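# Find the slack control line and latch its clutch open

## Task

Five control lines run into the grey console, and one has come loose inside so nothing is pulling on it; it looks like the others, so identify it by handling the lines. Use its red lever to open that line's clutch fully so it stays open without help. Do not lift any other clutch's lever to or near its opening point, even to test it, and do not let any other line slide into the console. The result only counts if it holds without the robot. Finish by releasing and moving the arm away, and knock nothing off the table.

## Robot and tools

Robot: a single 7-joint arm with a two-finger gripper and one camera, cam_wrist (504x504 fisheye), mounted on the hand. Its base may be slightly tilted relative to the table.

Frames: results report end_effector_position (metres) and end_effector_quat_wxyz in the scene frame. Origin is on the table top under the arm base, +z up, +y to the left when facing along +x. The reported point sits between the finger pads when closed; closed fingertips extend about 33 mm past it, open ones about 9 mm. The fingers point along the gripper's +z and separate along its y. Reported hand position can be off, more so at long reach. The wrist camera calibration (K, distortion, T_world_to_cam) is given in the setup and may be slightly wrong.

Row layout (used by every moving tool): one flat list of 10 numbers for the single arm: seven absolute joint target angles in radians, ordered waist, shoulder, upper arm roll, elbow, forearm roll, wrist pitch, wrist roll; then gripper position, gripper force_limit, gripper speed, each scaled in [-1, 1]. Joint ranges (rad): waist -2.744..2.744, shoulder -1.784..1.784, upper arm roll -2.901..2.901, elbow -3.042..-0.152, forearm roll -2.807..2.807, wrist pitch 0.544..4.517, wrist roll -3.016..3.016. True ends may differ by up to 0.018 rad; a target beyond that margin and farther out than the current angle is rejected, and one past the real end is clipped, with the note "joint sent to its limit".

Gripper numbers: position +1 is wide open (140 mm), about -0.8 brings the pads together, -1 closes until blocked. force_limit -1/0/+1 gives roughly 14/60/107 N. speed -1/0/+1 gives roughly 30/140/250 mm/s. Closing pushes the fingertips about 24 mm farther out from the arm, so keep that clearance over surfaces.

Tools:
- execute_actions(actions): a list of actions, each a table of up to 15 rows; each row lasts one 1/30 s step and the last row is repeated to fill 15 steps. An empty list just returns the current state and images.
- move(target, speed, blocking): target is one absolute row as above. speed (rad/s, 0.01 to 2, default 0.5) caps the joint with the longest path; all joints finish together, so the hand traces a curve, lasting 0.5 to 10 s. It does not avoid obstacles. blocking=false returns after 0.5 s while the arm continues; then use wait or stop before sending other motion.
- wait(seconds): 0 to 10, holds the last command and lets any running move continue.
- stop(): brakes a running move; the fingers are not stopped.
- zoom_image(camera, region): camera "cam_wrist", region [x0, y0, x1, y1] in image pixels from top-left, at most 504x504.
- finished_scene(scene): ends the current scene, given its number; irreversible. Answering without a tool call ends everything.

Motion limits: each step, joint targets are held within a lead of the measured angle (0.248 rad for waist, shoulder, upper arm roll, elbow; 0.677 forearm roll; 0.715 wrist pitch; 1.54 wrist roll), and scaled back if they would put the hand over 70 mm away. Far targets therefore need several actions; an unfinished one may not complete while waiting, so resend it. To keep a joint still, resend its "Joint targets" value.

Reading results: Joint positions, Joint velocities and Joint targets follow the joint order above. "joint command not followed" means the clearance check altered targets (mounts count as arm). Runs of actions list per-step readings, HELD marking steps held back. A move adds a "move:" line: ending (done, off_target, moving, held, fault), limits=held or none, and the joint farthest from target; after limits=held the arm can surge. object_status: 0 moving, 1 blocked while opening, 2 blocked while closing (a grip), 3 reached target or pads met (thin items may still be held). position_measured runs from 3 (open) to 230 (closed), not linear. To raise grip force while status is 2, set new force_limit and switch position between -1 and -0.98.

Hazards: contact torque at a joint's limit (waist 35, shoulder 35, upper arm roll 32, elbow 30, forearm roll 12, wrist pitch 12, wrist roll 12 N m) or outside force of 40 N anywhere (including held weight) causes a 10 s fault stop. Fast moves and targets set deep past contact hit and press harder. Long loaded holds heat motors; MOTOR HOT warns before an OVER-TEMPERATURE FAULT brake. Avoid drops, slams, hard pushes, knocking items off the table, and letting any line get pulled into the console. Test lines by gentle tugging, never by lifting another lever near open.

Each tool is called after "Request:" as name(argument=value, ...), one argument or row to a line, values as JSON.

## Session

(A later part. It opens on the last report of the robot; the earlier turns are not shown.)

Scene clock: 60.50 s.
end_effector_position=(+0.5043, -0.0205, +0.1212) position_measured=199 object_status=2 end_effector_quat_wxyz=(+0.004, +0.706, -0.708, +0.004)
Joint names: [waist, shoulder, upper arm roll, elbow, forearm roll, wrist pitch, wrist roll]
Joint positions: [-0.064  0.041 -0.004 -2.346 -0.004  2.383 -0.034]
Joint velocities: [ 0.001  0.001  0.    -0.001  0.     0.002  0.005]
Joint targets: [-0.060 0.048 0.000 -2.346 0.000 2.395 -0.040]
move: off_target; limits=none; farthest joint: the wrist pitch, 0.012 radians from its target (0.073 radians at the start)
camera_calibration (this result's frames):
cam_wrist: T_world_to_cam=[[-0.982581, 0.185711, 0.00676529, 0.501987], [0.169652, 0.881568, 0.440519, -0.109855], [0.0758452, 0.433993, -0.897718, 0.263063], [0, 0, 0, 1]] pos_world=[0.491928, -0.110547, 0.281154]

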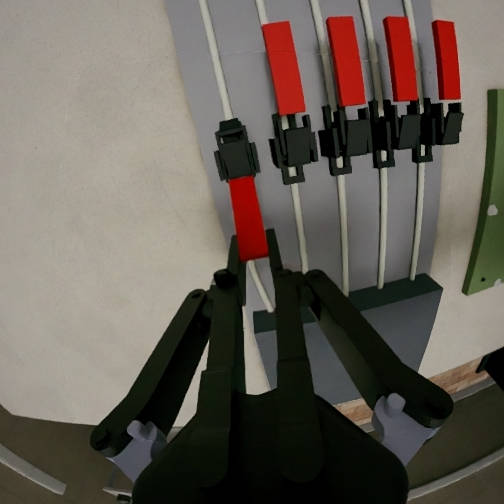

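Request:
move(
  target=[-0.04,0.1065,0,-2.364,0,2.4705,-0.015,-1,-0.6,-0.5],
  speed=0.04,
)

Scene clock: 63.17 s.
end_effector_position=(+0.5047, -0.0021, +0.0906) position_measured=199 object_status=2 end_effector_quat_wxyz=(+0.003, +0.708, -0.706, +0.002)
Joint names: [waist, shoulder, upper arm roll, elbow, forearm roll, wrist pitch, wrist roll]
Joint positions: [-0.037  0.101  0.004 -2.364  0.001  2.459 -0.009]
Joint velocities: [ 0.001  0.002  0.    -0.001  0.     0.002  0.001]
Joint targets: [-0.040 0.106 0.000 -2.364 0.000 2.470 -0.015]
move: off_target; limits=none; farthest joint: the wrist pitch, 0.012 radians from its target (0.088 radians at the start)
camera_calibration (this result's frames):
cam_wrist: T_world_to_cam=[[-0.983698, 0.179642, 0.0082329, 0.499633], [0.164578, 0.880868, 0.44383, -0.11047], [0.0724782, 0.437949, -0.896073, 0.229085], [0, 0, 0, 1]] pos_world=[0.493065, -0.0927729, 0.250193]

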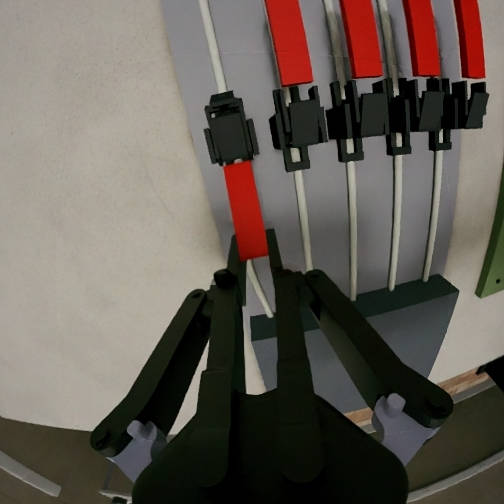

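Still going; lower another 20 mm.

Request:
move(
  target=[-0.028,0.149,0,-2.372,0,2.521,-0.003,-1,-0.6,-0.5],
  speed=0.04,
)

Request:
move(
  target=[-0.028,0.149,0,-2.372,0,2.521,-0.003,-0.35,-0.6,-0.5],
)

Scene clock: 65.17 s.
end_effector_position=(+0.5051, +0.0034, +0.0694) position_measured=199 object_status=2 end_effector_quat_wxyz=(+0.003, +0.709, -0.706, +0.002)
Joint names: [waist, shoulder, upper arm roll, elbow, forearm roll, wrist pitch, wrist roll]
Joint positions: [-0.026  0.145  0.004 -2.372  0.001  2.513  0.   ]
Joint velocities: [ 0.001  0.     0.    -0.001  0.001  0.002  0.   ]
Joint targets: [-0.028 0.149 0.000 -2.372 0.000 2.521 -0.003]
move: done; limits=none; farthest joint: the wrist pitch, 0.008 radians from its target (0.062 radians at the start)
camera_calibration (this result's frames):
cam_wrist: T_world_to_cam=[[-0.984044, 0.177765, 0.00759014, 0.499413], [0.162599, 0.881131, 0.444038, -0.104954], [0.0722467, 0.438187, -0.895976, 0.207785], [0, 0, 0, 1]] pos_world=[0.493497, -0.0873492, 0.228984]

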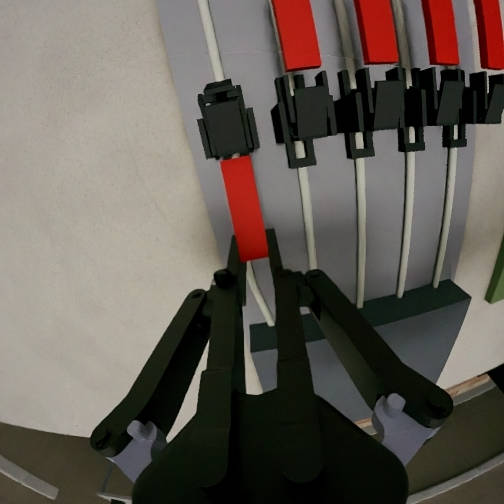

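Scene clock: 65.87 s.
end_effector_position=(+0.5064, +0.0022, +0.0688) position_measured=173 object_status=3 end_effector_quat_wxyz=(+0.002, +0.708, -0.706, +0.004)
Joint names: [waist, shoulder, upper arm roll, elbow, forearm roll, wrist pitch, wrist roll]
Joint positions: [-0.026  0.147  0.002 -2.372  0.001  2.518  0.   ]
Joint velocities: [-0.001 -0.001  0.001  0.     0.001  0.005 -0.003]
Joint targets: [-0.028 0.149 0.000 -2.372 0.000 2.521 -0.003]
move: done; limits=none; farthest joint: the wrist pitch, 0.003 radians from its target (0.008 radians at the start)
camera_calibration (this result's frames):
cam_wrist: T_world_to_cam=[[-0.983627, 0.180177, 0.00383885, 0.500931], [0.163085, 0.88085, 0.444417, -0.104117], [0.0766924, 0.437767, -0.895812, 0.205467], [0, 0, 0, 1]] pos_world=[0.493951, -0.0884919, 0.228408]

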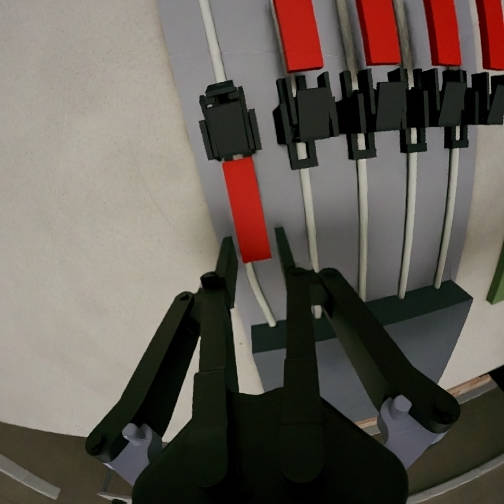

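Request:
move(
  target=[-0.028,0.149,0,-2.372,0,2.521,-0.003,-1,-0.8,-0.5],
)

Request:
move(
  target=[-0.028,0.172,0,-2.375,0,2.547,-0.003,-1,-0.8,-0.5],
  speed=0.03,
)

Request:
move(
  target=[-0.028,0.165,0,-2.374,0,2.54,-0.003,-0.35,-0.6,-0.5],
)

Request:
move(
  target=[-0.028,-0.15,0,-2.25,0,2.1,-0.003,-0.35,-0.6,-0.5],
  speed=0.4,
)

Scene clock: 66.87 s.
end_effector_position=(+0.5051, +0.0023, +0.0681) position_measured=198 object_status=2 end_effector_quat_wxyz=(+0.003, +0.708, -0.706, +0.003)
Joint names: [waist, shoulder, upper arm roll, elbow, forearm roll, wrist pitch, wrist roll]
Joint positions: [-0.026  0.148  0.002 -2.373  0.001  2.517  0.   ]
Joint velocities: [ 0.     0.     0.     0.    -0.001  0.     0.001]
Joint targets: [-0.028 0.149 0.000 -2.372 0.000 2.521 -0.003]
move: done; limits=none; farthest joint: the wrist pitch, 0.004 radians from its target (0.002 radians at the start)
camera_calibration (this result's frames):
cam_wrist: T_world_to_cam=[[-0.983641, 0.18001, 0.00681891, 0.49946], [0.164281, 0.880873, 0.443931, -0.10421], [0.0739054, 0.437789, -0.896035, 0.206252], [0, 0, 0, 1]] pos_world=[0.493166, -0.0884066, 0.227665]

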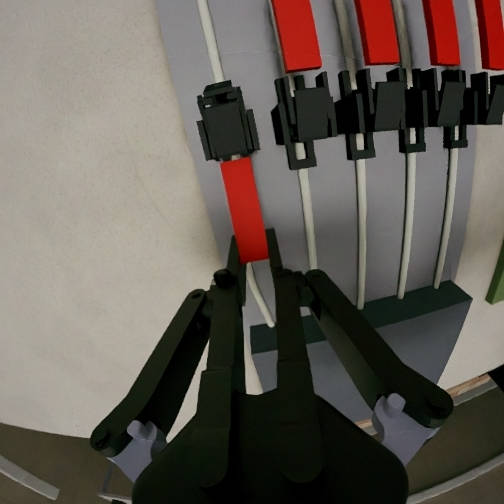

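Scene clock: 68.10 s.
end_effector_position=(+0.5053, +0.0029, +0.0600) position_measured=198 object_status=2 end_effector_quat_wxyz=(+0.003, +0.708, -0.706, +0.003)
Joint names: [waist, shoulder, upper arm roll, elbow, forearm roll, wrist pitch, wrist roll]
Joint positions: [-0.026  0.166  0.003 -2.374  0.001  2.536  0.   ]
Joint velocities: [ 0.001  0.001  0.     0.     0.    -0.     0.002]
Joint targets: [-0.028 0.172 0.000 -2.375 0.000 2.547 -0.003]
move: off_target; limits=none; farthest joint: the wrist pitch, 0.011 radians from its target (0.030 radians at the start)
camera_calibration (this result's frames):
cam_wrist: T_world_to_cam=[[-0.983859, 0.178804, 0.00710876, 0.49975], [0.16332, 0.881002, 0.444029, -0.100753], [0.0731316, 0.438023, -0.895984, 0.19918], [0, 0, 0, 1]] pos_world=[0.493572, -0.0878399, 0.219647]

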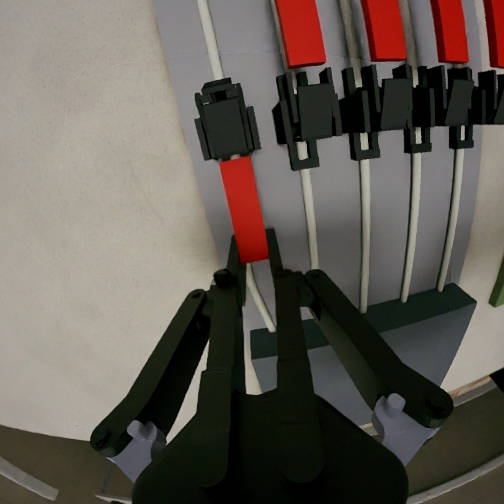

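Scene clock: 68.80 s.
end_effector_position=(+0.5060, +0.0021, +0.0604) position_measured=173 object_status=3 end_effector_quat_wxyz=(+0.002, +0.708, -0.706, +0.003)
Joint names: [waist, shoulder, upper arm roll, elbow, forearm roll, wrist pitch, wrist roll]
Joint positions: [-0.026  0.166  0.002 -2.374  0.001  2.538  0.   ]
Joint velocities: [ 0.    -0.     0.     0.001 -0.     0.001  0.001]
Joint targets: [-0.028 0.165 0.000 -2.374 0.000 2.540 -0.003]
move: done; limits=none; farthest joint: the wrist roll, 0.003 radians from its target (0.003 radians at the start)
camera_calibration (this result's frames):
cam_wrist: T_world_to_cam=[[-0.983621, 0.180176, 0.00511665, 0.500494], [0.16366, 0.880845, 0.444216, -0.100516], [0.0755299, 0.437778, -0.895905, 0.19854], [0, 0, 0, 1]] pos_world=[0.493751, -0.0885543, 0.219963]

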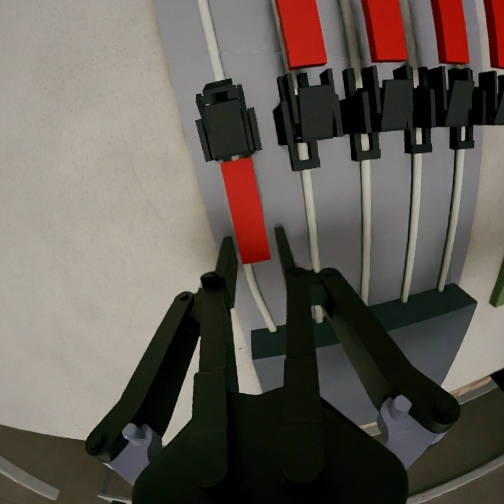

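Scene clock: 70.70 s.
end_effector_position=(+0.4955, +0.0035, +0.2348) position_measured=173 object_status=3 end_effector_quat_wxyz=(+0.000, +0.708, -0.706, +0.005)
Joint names: [waist, shoulder, upper arm roll, elbow, forearm roll, wrist pitch, wrist roll]
Joint positions: [-0.026 -0.15   0.002 -2.25   0.001  2.103  0.   ]
Joint velocities: [ 0.001 -0.    -0.     0.002 -0.001 -0.005  0.   ]
Joint targets: [-0.028 -0.150 0.000 -2.250 0.000 2.100 -0.003]
move: done; limits=none; farthest joint: the wrist pitch, 0.003 radians from its target (0.438 radians at the start)
camera_calibration (this result's frames):
cam_wrist: T_world_to_cam=[[-0.983651, 0.180084, -0.0000158341, 0.490286], [0.161277, 0.880964, 0.44485, -0.176448], [0.0801243, 0.437575, -0.895605, 0.352703], [0, 0, 0, 1]] pos_world=[0.482468, -0.0871829, 0.394383]

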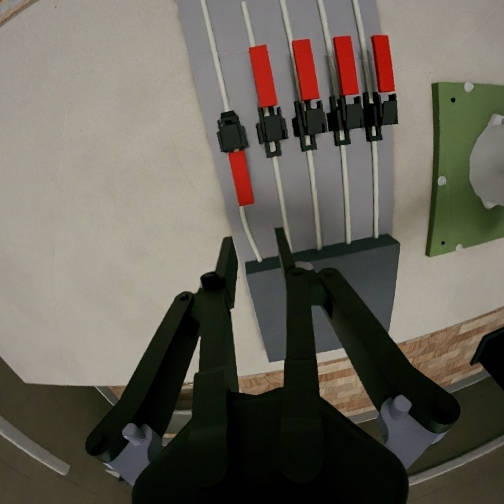

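It sprang back slightly when I released it, so it's resting against its stop.

Request:
finished_scene(
  scene=1,
)

The scene is finished: the task was done.


## Next scene

The same job, from a new start.

Request:
move(
  target=[-0.028,-0.4,0,-2.2,0,1.8,-0.003,-0.35,-1,0],
  speed=0.8,
)

Scene clock: 4.33 s.
end_effector_position=(+0.4316, +0.0017, +0.3480) position_measured=173 object_status=3 end_effector_quat_wxyz=(+0.004, +0.710, -0.704, +0.005)
Joint names: [waist, shoulder, upper arm roll, elbow, forearm roll, wrist pitch, wrist roll]
Joint positions: [-0.026 -0.399 -0.001 -2.2   -0.004  1.798 -0.008]
Joint velocities: [ 0.    -0.002 -0.002  0.001 -0.    -0.001  0.005]
Joint targets: [-0.028 -0.400 0.000 -2.200 -0.000 1.800 -0.003]
move: done; limits=none; farthest joint: the wrist roll, 0.005 radians from its target (2.196 radians at the start)
camera_calibration (this result's frames):
cam_wrist: T_world_to_cam=[[-0.984918, 0.172951, 0.00486904, 0.426633], [0.157392, 0.883912, 0.440372, -0.211713], [0.071859, 0.434497, -0.897802, 0.464247], [0, 0, 0, 1]] pos_world=[0.42016, -0.088365, 0.507957]

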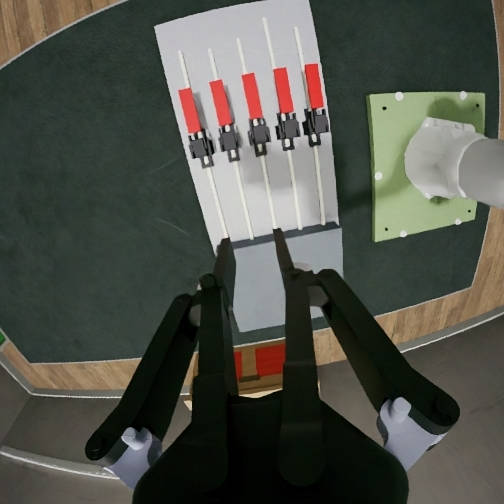

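Request:
move(
  target=[0.012,0.07,0,-2.447,0,2.517,0.042,-0.7,-1,0],
  speed=0.5,
)

Request:
move(
  target=[0.012,0.139,0,-2.454,0,2.593,0.042,-0.7,-1,0],
  speed=0.1,
)

Request:
move(
  target=[0.012,0.139,0,-2.454,0,2.593,0.042,-0.05,-1,-0.7],
)

Request:
move(
  target=[0.012,0.139,0,-2.454,0,2.593,0.042,-0.7,-1,-0.5],
)

Scene clock: 7.10 s.
end_effector_position=(+0.4826, +0.0174, +0.0784) position_measured=217 object_status=3 end_effector_quat_wxyz=(+0.003, +0.708, -0.707, +0.005)
Joint names: [waist, shoulder, upper arm roll, elbow, forearm roll, wrist pitch, wrist roll]
Joint positions: [ 0.01   0.07  -0.001 -2.447 -0.004  2.514  0.038]
Joint velocities: [ 0.     0.001  0.    -0.    -0.     0.004  0.004]
Joint targets: [0.012 0.070 0.000 -2.447 0.000 2.517 0.042]
move: done; limits=none; farthest joint: the forearm roll, 0.004 radians from its target (0.004 radians at the start)
camera_calibration (this result's frames):
cam_wrist: T_world_to_cam=[[-0.983498, 0.18086, 0.00451157, 0.474711], [0.16426, 0.882223, 0.441249, -0.118182], [0.0758241, 0.434709, -0.897373, 0.209778], [0, 0, 0, 1]] pos_world=[0.470384, -0.0727859, 0.238255]

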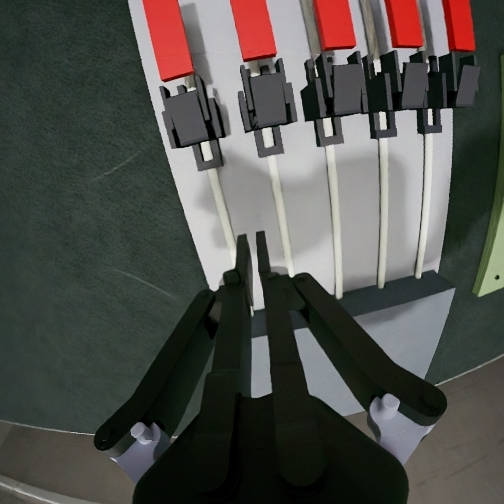

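Scene clock: 8.43 s.
end_effector_position=(+0.4837, +0.0172, +0.0498) position_measured=217 object_status=3 end_effector_quat_wxyz=(+0.003, +0.707, -0.707, +0.005)
Joint names: [waist, shoulder, upper arm roll, elbow, forearm roll, wrist pitch, wrist roll]
Joint positions: [ 0.01   0.138 -0.001 -2.453 -0.004  2.59   0.038]
Joint velocities: [-0.     0.001 -0.     0.001  0.     0.003 -0.001]
Joint targets: [0.012 0.139 0.000 -2.454 0.000 2.593 0.042]
move: done; limits=none; farthest joint: the forearm roll, 0.004 radians from its target (0.004 radians at the start)
camera_calibration (this result's frames):
cam_wrist: T_world_to_cam=[[-0.983431, 0.181257, 0.00294751, 0.47593], [0.163895, 0.882051, 0.441729, -0.105485], [0.0774664, 0.434893, -0.897144, 0.183292], [0, 0, 0, 1]] pos_world=[0.471134, -0.0729351, 0.209632]

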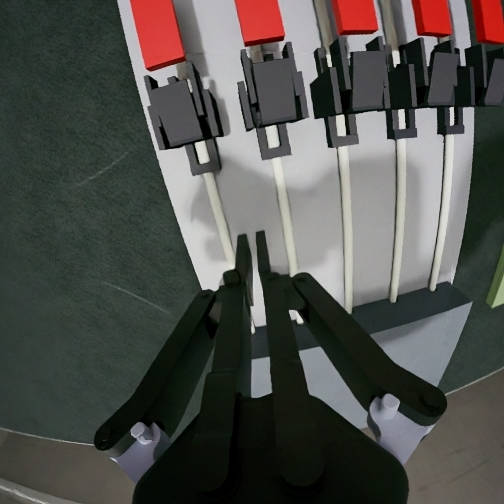

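Scene clock: 9.47 s.
end_effector_position=(+0.4790, +0.0169, +0.0468) position_measured=135 object_status=3 end_effector_quat_wxyz=(+0.007, +0.707, -0.708, +0.001)
Joint names: [waist, shoulder, upper arm roll, elbow, forearm roll, wrist pitch, wrist roll]
Joint positions: [ 0.01   0.14  -0.002 -2.457 -0.004  2.585  0.04 ]
Joint velocities: [-0.    -0.     0.001  0.    -0.001 -0.    -0.   ]
Joint targets: [0.012 0.139 0.000 -2.454 0.000 2.593 0.042]
move: done; limits=none; farthest joint: the wrist pitch, 0.008 radians from its target (0.003 radians at the start)
camera_calibration (this result's frames):
cam_wrist: T_world_to_cam=[[-0.982895, 0.183649, 0.0138047, 0.470601], [0.170941, 0.881848, 0.439459, -0.106365], [0.0685325, 0.434302, -0.898157, 0.185478], [0, 0, 0, 1]] pos_world=[0.468022, -0.073181, 0.206835]

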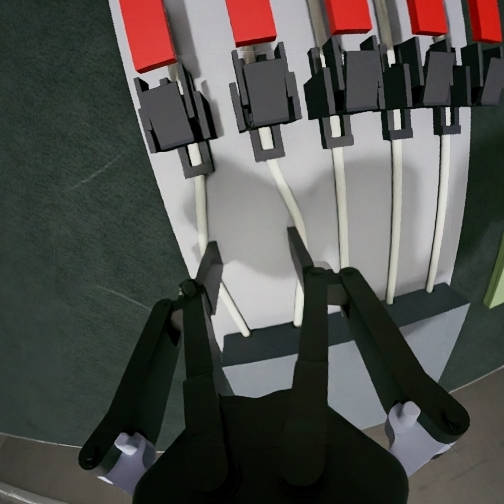

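Scene clock: 10.27 s.
end_effector_position=(+0.4823, +0.0171, +0.0484) position_measured=217 object_status=0 end_effector_quat_wxyz=(+0.004, +0.707, -0.708, +0.004)
Joint names: [waist, shoulder, upper arm roll, elbow, forearm roll, wrist pitch, wrist roll]
Joint positions: [ 0.01   0.139 -0.001 -2.455 -0.004  2.591  0.04 ]
Joint velocities: [ 0.001 -0.    -0.001  0.    -0.002  0.     0.   ]
Joint targets: [0.012 0.139 0.000 -2.454 0.000 2.593 0.042]
move: done; limits=none; farthest joint: the forearm roll, 0.004 radians from its target (0.004 radians at the start)
camera_calibration (this result's frames):
cam_wrist: T_world_to_cam=[[-0.983013, 0.183444, 0.00577605, 0.474186], [0.167136, 0.881735, 0.441145, -0.106029], [0.0758324, 0.434617, -0.897417, 0.183001], [0, 0, 0, 1]] pos_world=[0.469975, -0.0730318, 0.208263]

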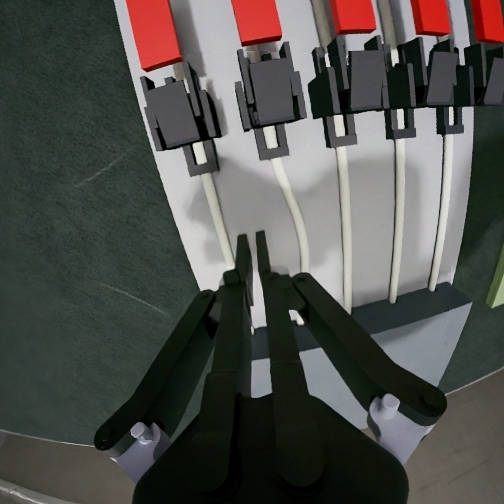

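Request:
move(
  target=[0.012,-0.09,0,-2.43,0,2.34,0.042,-0.35,-1,0],
  speed=0.4,
)

Request:
move(
  target=[-0.405,-0.041,0,-2.3847,0,2.344,-0.385,-0.35,-1,0],
  speed=0.4,
)

Scene clock: 11.97 s.
end_effector_position=(+0.4752, +0.0175, +0.1465) position_measured=173 object_status=3 end_effector_quat_wxyz=(+0.002, +0.706, -0.708, +0.006)
Joint names: [waist, shoulder, upper arm roll, elbow, forearm roll, wrist pitch, wrist roll]
Joint positions: [ 0.01  -0.089 -0.001 -2.43  -0.004  2.343  0.04 ]
Joint velocities: [-0.     0.001 -0.    -0.002 -0.    -0.004 -0.   ]
Joint targets: [0.012 -0.090 0.000 -2.430 0.000 2.340 0.042]
move: done; limits=none; farthest joint: the forearm roll, 0.004 radians from its target (0.004 radians at the start)
camera_calibration (this result's frames):
cam_wrist: T_world_to_cam=[[-0.982933, 0.183961, -0.000364273, 0.467476], [0.164859, 0.881743, 0.441985, -0.147569], [0.0816294, 0.434382, -0.897022, 0.268647], [0, 0, 0, 1]] pos_world=[0.461896, -0.0725747, 0.306376]

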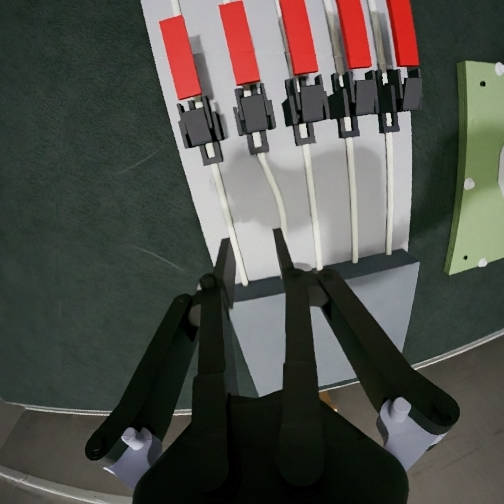

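Scene clock: 14.37 s.
end_effector_position=(+0.4543, -0.1797, +0.1440) position_measured=173 object_status=3 end_effector_quat_wxyz=(+0.003, +0.709, -0.705, +0.005)
Joint names: [waist, shoulder, upper arm roll, elbow, forearm roll, wrist pitch, wrist roll]
Joint positions: [-0.403 -0.042 -0.001 -2.386 -0.004  2.343 -0.38 ]
Joint velocities: [-0.001 -0.    -0.002  0.001 -0.001 -0.001 -0.004]
Joint targets: [-0.405 -0.041 0.000 -2.385 0.000 2.344 -0.385]
move: done; limits=none; farthest joint: the wrist roll, 0.005 radians from its target (0.425 radians at the start)
camera_calibration (this result's frames):
cam_wrist: T_world_to_cam=[[-0.984264, 0.176661, 0.00384506, 0.481848], [0.160183, 0.88285, 0.441494, 0.0332912], [0.0746001, 0.435163, -0.897256, 0.357078], [0, 0, 0, 1]] pos_world=[0.442295, -0.269902, 0.30384]

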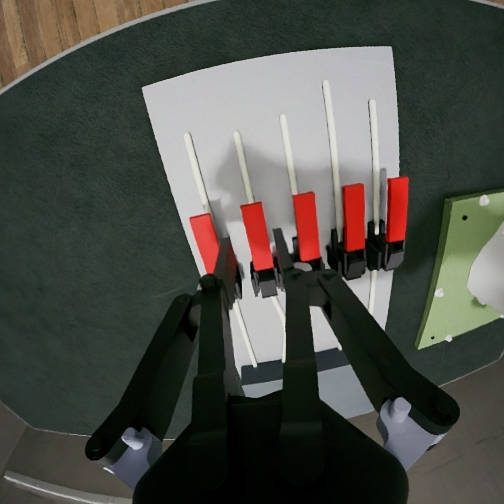

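Request:
move(
  target=[-0.405,0.0747,0,-2.4244,0,2.499,-0.385,-0.35,-1,0],
  speed=0.12,
)

Request:
move(
  target=[-0.405,0.0747,0,-2.4244,0,2.499,-0.385,-1,-0.6,-0.5],
)

Request:
move(
  target=[-0.378,-0.0245,0,-2.4197,0,2.395,-0.358,-1,-0.6,-0.5],
  speed=0.07,
)

Request:
move(
  target=[-0.306,-0.1023,0,-2.433,0,2.331,-0.286,-1,-0.6,-0.5],
  speed=0.07,
)

Scene clock: 16.77 s.
end_effector_position=(+0.4550, -0.1802, +0.0854) position_measured=173 object_status=3 end_effector_quat_wxyz=(+0.003, +0.710, -0.704, +0.005)
Joint names: [waist, shoulder, upper arm roll, elbow, forearm roll, wrist pitch, wrist roll]
Joint positions: [-0.403  0.073 -0.001 -2.423 -0.004  2.496 -0.381]
Joint velocities: [-0.002  0.     0.001 -0.    -0.     0.004  0.002]
Joint targets: [-0.405 0.075 0.000 -2.424 0.000 2.499 -0.385]
move: done; limits=none; farthest joint: the forearm roll, 0.004 radians from its target (0.004 radians at the start)
camera_calibration (this result's frames):
cam_wrist: T_world_to_cam=[[-0.984628, 0.174613, 0.00418231, 0.482656], [0.158467, 0.883, 0.441813, 0.0602774], [0.0734532, 0.435684, -0.897097, 0.305296], [0, 0, 0, 1]] pos_world=[0.44326, -0.270516, 0.24523]

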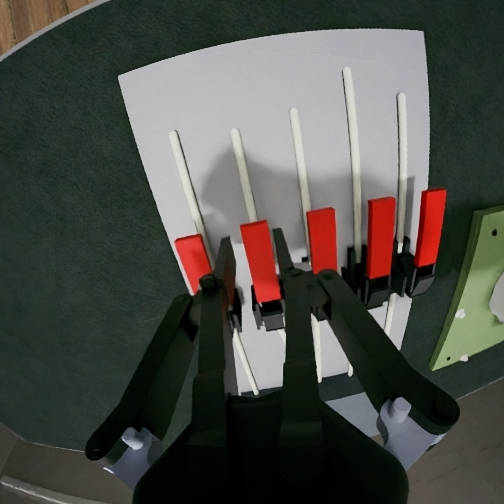

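Scene clock: 17.47 s.
end_effector_position=(+0.4509, -0.1803, +0.0846) position_measured=199 object_status=2 end_effector_quat_wxyz=(+0.005, +0.709, -0.705, +0.000)
Joint names: [waist, shoulder, upper arm roll, elbow, forearm roll, wrist pitch, wrist roll]
Joint positions: [-0.405  0.072 -0.003 -2.426 -0.004  2.487 -0.383]
Joint velocities: [-0.    -0.     0.     0.001 -0.001  0.    -0.001]
Joint targets: [-0.405 0.075 0.000 -2.424 0.000 2.499 -0.385]
move: off_target; limits=none; farthest joint: the wrist pitch, 0.012 radians from its target (0.003 radians at the start)
camera_calibration (this result's frames):
cam_wrist: T_world_to_cam=[[-0.9843, 0.175962, 0.0138244, 0.477867], [0.163765, 0.881239, 0.443394, 0.0585702], [0.0658378, 0.438697, -0.89622, 0.308817], [0, 0, 0, 1]] pos_world=[0.440441, -0.271178, 0.244192]

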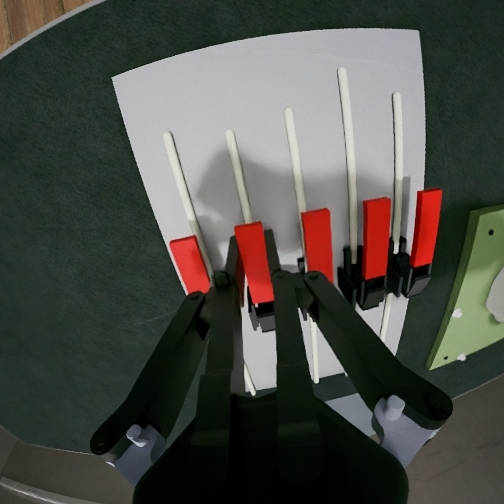

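Scene clock: 19.23 s.
end_effector_position=(+0.4500, -0.1652, +0.1188) position_measured=199 object_status=2 end_effector_quat_wxyz=(+0.004, +0.706, -0.708, -0.000)
Joint names: [waist, shoulder, upper arm roll, elbow, forearm roll, wrist pitch, wrist roll]
Joint positions: [-0.379 -0.015 -0.001 -2.426 -0.002  2.401 -0.348]
Joint velocities: [ 0.001 -0.    -0.001  0.001 -0.001 -0.001  0.003]
Joint targets: [-0.378 -0.024 0.000 -2.420 0.000 2.395 -0.358]
move: done; limits=none; farthest joint: the shoulder, 0.010 radians from its target (0.096 radians at the start)
camera_calibration (this result's frames):
cam_wrist: T_world_to_cam=[[-0.982632, 0.18507, 0.0135497, 0.474688], [0.171722, 0.87923, 0.444371, 0.0262011], [0.0703263, 0.43898, -0.89574, 0.330887], [0, 0, 0, 1]] pos_world=[0.438674, -0.25614, 0.278314]

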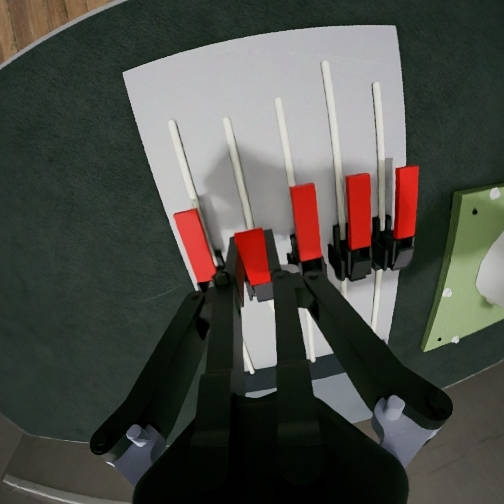

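Scene clock: 21.03 s.
end_effector_position=(+0.4496, -0.1344, +0.1431) position_measured=199 object_status=2 end_effector_quat_wxyz=(+0.004, +0.700, -0.714, +0.000)
Joint names: [waist, shoulder, upper arm roll, elbow, forearm roll, wrist pitch, wrist roll]
Joint positions: [-0.314 -0.088 -0.005 -2.439 -0.002  2.341 -0.27 ]
Joint velocities: [ 0.001 -0.001  0.001 -0.001 -0.001 -0.002  0.004]
Joint targets: [-0.306 -0.102 0.000 -2.433 0.000 2.331 -0.286]
move: off_target; limits=none; farthest joint: the wrist roll, 0.016 radians from its target (0.062 radians at the start)
camera_calibration (this result's frames):
cam_wrist: T_world_to_cam=[[-0.979217, 0.20242, 0.0126667, 0.469147], [0.186894, 0.876326, 0.443985, -0.0187482], [0.0787711, 0.437125, -0.895945, 0.335165], [0, 0, 0, 1]] pos_world=[0.436499, -0.225044, 0.302671]

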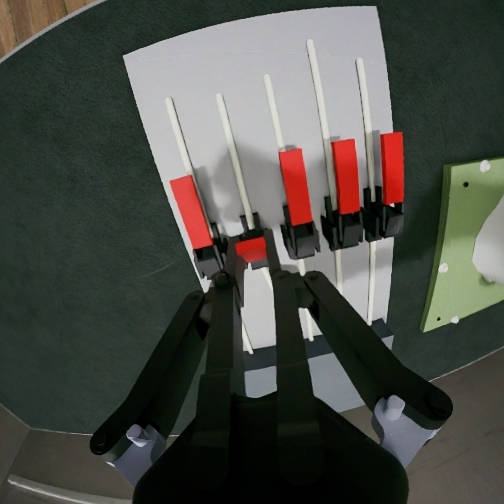

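Request:
move(
  target=[-0.192,-0.136,0,-2.473,0,2.337,-0.17,-1,-0.6,-0.5],
  speed=0.07,
)

Request:
move(
  target=[-0.116,-0.142,0,-2.499,0,2.357,-0.098,-1,-0.6,-0.5],
  speed=0.07,
)

Request:
move(
  target=[-0.063,-0.103,0,-2.5315,0,2.428,-0.04,-1,-0.6,-0.5],
  speed=0.06,
)

Request:
move(
  target=[-0.038,-0.038,0,-2.551,0,2.513,-0.013,-1,-0.6,-0.5],
  speed=0.07,
)

Request:
move(
  target=[-0.03,0.035,0,-2.562,0,2.597,-0.005,-1,-0.6,-0.5],
  speed=0.06,
)

Request:
move(
  target=[-0.03,0.035,0,-2.562,0,2.597,-0.005,-0.35,-0.6,-0.5],
)

Scene clock: 23.77 s.
end_effector_position=(+0.4497, -0.0924, +0.1512) position_measured=199 object_status=2 end_effector_quat_wxyz=(+0.005, +0.694, -0.720, +0.005)
Joint names: [waist, shoulder, upper arm roll, elbow, forearm roll, wrist pitch, wrist roll]
Joint positions: [-0.213 -0.138 -0.016 -2.472 -0.012  2.331 -0.157]
Joint velocities: [ 0.    -0.     0.001  0.    -0.    -0.001  0.007]
Joint targets: [-0.192 -0.136 0.000 -2.473 0.000 2.337 -0.170]
move: off_target; limits=none; farthest joint: the waist, 0.021 radians from its target (0.122 radians at the start)
camera_calibration (this result's frames):
cam_wrist: T_world_to_cam=[[-0.976078, 0.217361, 0.00507303, 0.461762], [0.197577, 0.877016, 0.437957, -0.0630994], [0.0907455, 0.428482, -0.898982, 0.318325], [0, 0, 0, 1]] pos_world=[0.434297, -0.181427, 0.311461]

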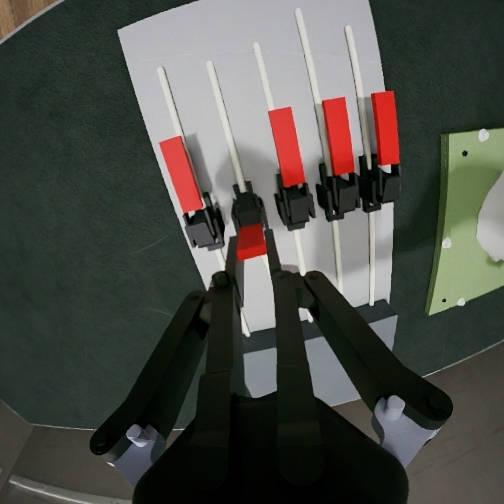

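Scene clock: 25.63 s.
end_effector_position=(+0.4492, -0.0525, +0.1424) position_measured=199 object_status=2 end_effector_quat_wxyz=(+0.006, +0.704, -0.711, +0.005)
Joint names: [waist, shoulder, upper arm roll, elbow, forearm roll, wrist pitch, wrist roll]
Joint positions: [-0.13  -0.141 -0.011 -2.5   -0.014  2.354 -0.094]
Joint velocities: [-0.    -0.    -0.     0.     0.001  0.     0.004]
Joint targets: [-0.116 -0.142 0.000 -2.499 0.000 2.357 -0.098]
move: off_target; limits=none; farthest joint: the waist, 0.014 radians from its target (0.097 radians at the start)
camera_calibration (this result's frames):
cam_wrist: T_world_to_cam=[[-0.981358, 0.192058, 0.00705461, 0.453382], [0.175859, 0.882572, 0.436052, -0.0837259], [0.077521, 0.429163, -0.899894, 0.299419], [0, 0, 0, 1]] pos_world=[0.436443, -0.141681, 0.302756]

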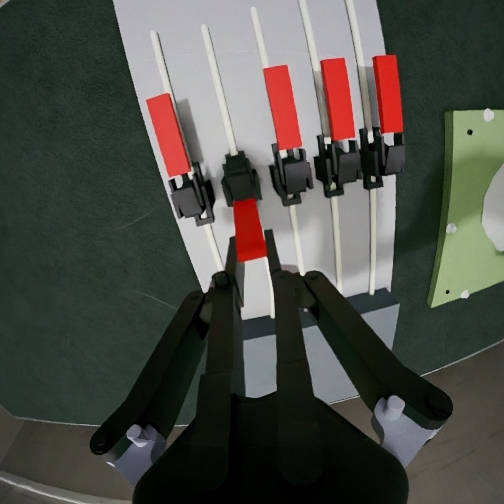

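Scene clock: 27.37 s.
end_effector_position=(+0.4493, -0.0216, +0.1203) position_measured=199 object_status=2 end_effector_quat_wxyz=(+0.004, +0.705, -0.710, +0.005)
Joint names: [waist, shoulder, upper arm roll, elbow, forearm roll, wrist pitch, wrist roll]
Joint positions: [-0.07  -0.107 -0.006 -2.53  -0.007  2.421 -0.036]
Joint velocities: [-0.001  0.001 -0.001 -0.    -0.001  0.001  0.005]
Joint targets: [-0.063 -0.103 0.000 -2.531 0.000 2.428 -0.040]
move: done; limits=none; farthest joint: the waist, 0.007 radians from its target (0.067 radians at the start)
camera_calibration (this result's frames):
cam_wrist: T_world_to_cam=[[-0.981916, 0.189258, 0.00474812, 0.448188], [0.171987, 0.881266, 0.440216, -0.100169], [0.0791303, 0.433072, -0.897879, 0.265392], [0, 0, 0, 1]] pos_world=[0.43631, -0.111481, 0.280258]

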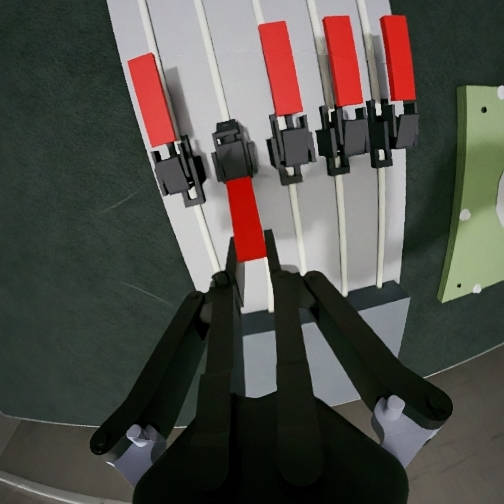

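Scene clock: 29.07 s.
end_effector_position=(+0.4497, -0.0023, +0.0910) position_measured=199 object_status=2 end_effector_quat_wxyz=(+0.003, +0.709, -0.706, +0.004)
Joint names: [waist, shoulder, upper arm roll, elbow, forearm roll, wrist pitch, wrist roll]
Joint positions: [-0.036 -0.043  0.002 -2.55  -0.001  2.504 -0.01 ]
Joint velocities: [ 0.     0.001 -0.    -0.002  0.001  0.002  0.003]
Joint targets: [-0.038 -0.038 0.000 -2.551 0.000 2.513 -0.013]
move: done; limits=none; farthest joint: the wrist pitch, 0.009 radians from its target (0.092 radians at the start)
camera_calibration (this result's frames):
cam_wrist: T_world_to_cam=[[-0.984049, 0.177807, 0.00560127, 0.445965], [0.161857, 0.881826, 0.442928, -0.100057], [0.0738164, 0.43677, -0.896539, 0.232985], [0, 0, 0, 1]] pos_world=[0.437848, -0.0928233, 0.2507]

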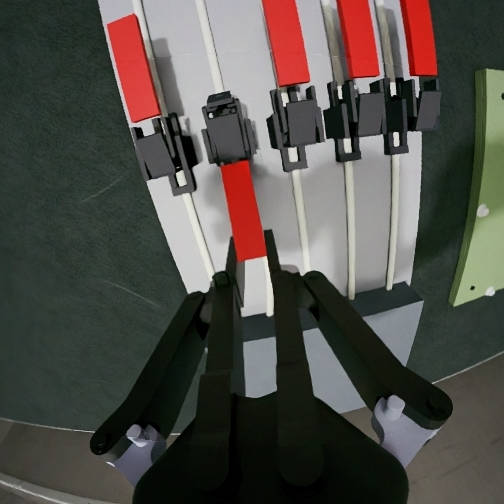

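Scene clock: 31.00 s.
end_effector_position=(+0.4502, +0.0053, +0.0605) position_measured=199 object_status=2 end_effector_quat_wxyz=(+0.002, +0.712, -0.702, +0.003)
Joint names: [waist, shoulder, upper arm roll, elbow, forearm roll, wrist pitch, wrist roll]
Joint positions: [-0.023  0.032  0.007 -2.561  0.001  2.591 -0.004]
Joint velocities: [ 0.     0.001  0.    -0.002 -0.001  0.003 -0.   ]
Joint targets: [-0.030 0.035 0.000 -2.562 0.000 2.597 -0.005]
move: done; limits=none; farthest joint: the waist, 0.007 radians from its target (0.006 radians at the start)
camera_calibration (this result's frames):
cam_wrist: T_world_to_cam=[[-0.985825, 0.167698, 0.00523067, 0.446152], [0.152561, 0.882993, 0.443901, -0.0892682], [0.0698228, 0.438407, -0.89606, 0.204055], [0, 0, 0, 1]] pos_world=[0.439199, -0.0854548, 0.220138]

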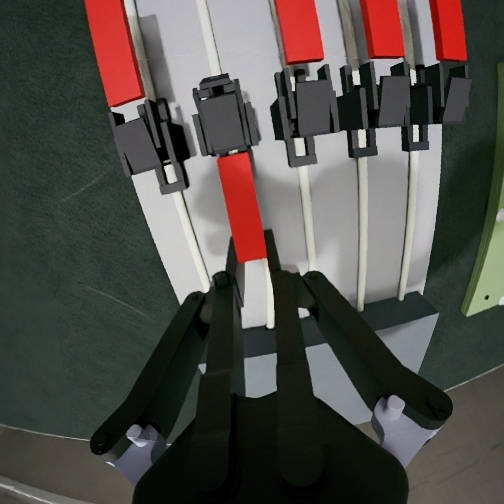

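Scene clock: 31.70 s.
end_effector_position=(+0.4510, +0.0009, +0.0602) position_measured=173 object_status=3 end_effector_quat_wxyz=(+0.002, +0.709, -0.705, +0.004)
Joint names: [waist, shoulder, upper arm roll, elbow, forearm roll, wrist pitch, wrist roll]
Joint positions: [-0.028  0.033  0.001 -2.561  0.001  2.594 -0.004]
Joint velocities: [ 0.001  0.001 -0.001  0.001  0.001  0.002 -0.   ]
Joint targets: [-0.030 0.035 0.000 -2.562 0.000 2.597 -0.005]
move: done; limits=none; farthest joint: the wrist pitch, 0.003 radians from its target (0.006 radians at the start)
camera_calibration (this result's frames):
cam_wrist: T_world_to_cam=[[-0.984139, 0.17737, 0.00308293, 0.446979], [0.160263, 0.881503, 0.44415, -0.0887779], [0.0760612, 0.437599, -0.895947, 0.202813], [0, 0, 0, 1]] pos_world=[0.438692, -0.0897736, 0.219762]

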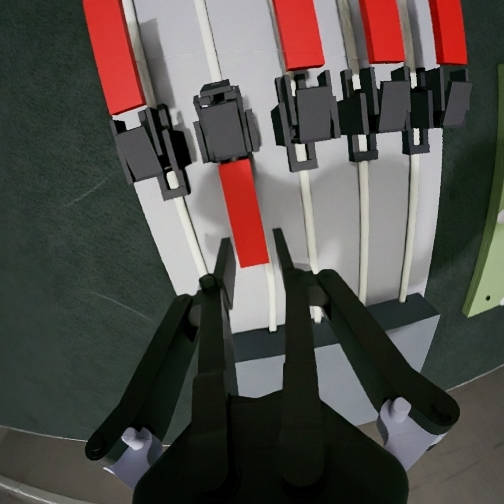

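The lever ended in the same position as in scene 1.

Request:
move(
  target=[-0.03,-0.3,0,-2.42,0,2.12,-0.005,-0.35,-0.6,-0.5],
  speed=0.4,
)

Request:
finished_scene(
  scene=2,
)

Scene clock: 33.83 s.
end_effector_position=(+0.4438, +0.0022, +0.2282) position_measured=173 object_status=3 end_effector_quat_wxyz=(+0.001, +0.709, -0.705, +0.005)
Joint names: [waist, shoulder, upper arm roll, elbow, forearm roll, wrist pitch, wrist roll]
Joint positions: [-0.028 -0.299  0.001 -2.42   0.001  2.123 -0.004]
Joint velocities: [ 0.001  0.     0.001 -0.001 -0.    -0.005  0.002]
Joint targets: [-0.030 -0.300 0.000 -2.420 0.000 2.120 -0.005]
move: done; limits=none; farthest joint: the wrist pitch, 0.003 radians from its target (0.475 radians at the start)
camera_calibration (this result's frames):
cam_wrist: T_world_to_cam=[[-0.984119, 0.177507, 0.000973709, 0.439689], [0.15945, 0.881571, 0.444306, -0.163075], [0.0780091, 0.437405, -0.895874, 0.352443], [0, 0, 0, 1]] pos_world=[0.431215, -0.0884461, 0.387772]

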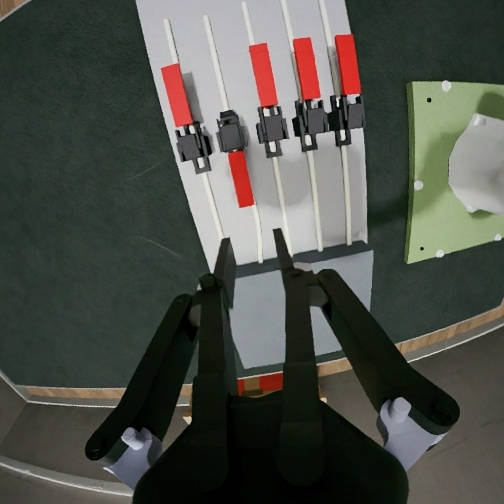

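The scene is finished: the task was done.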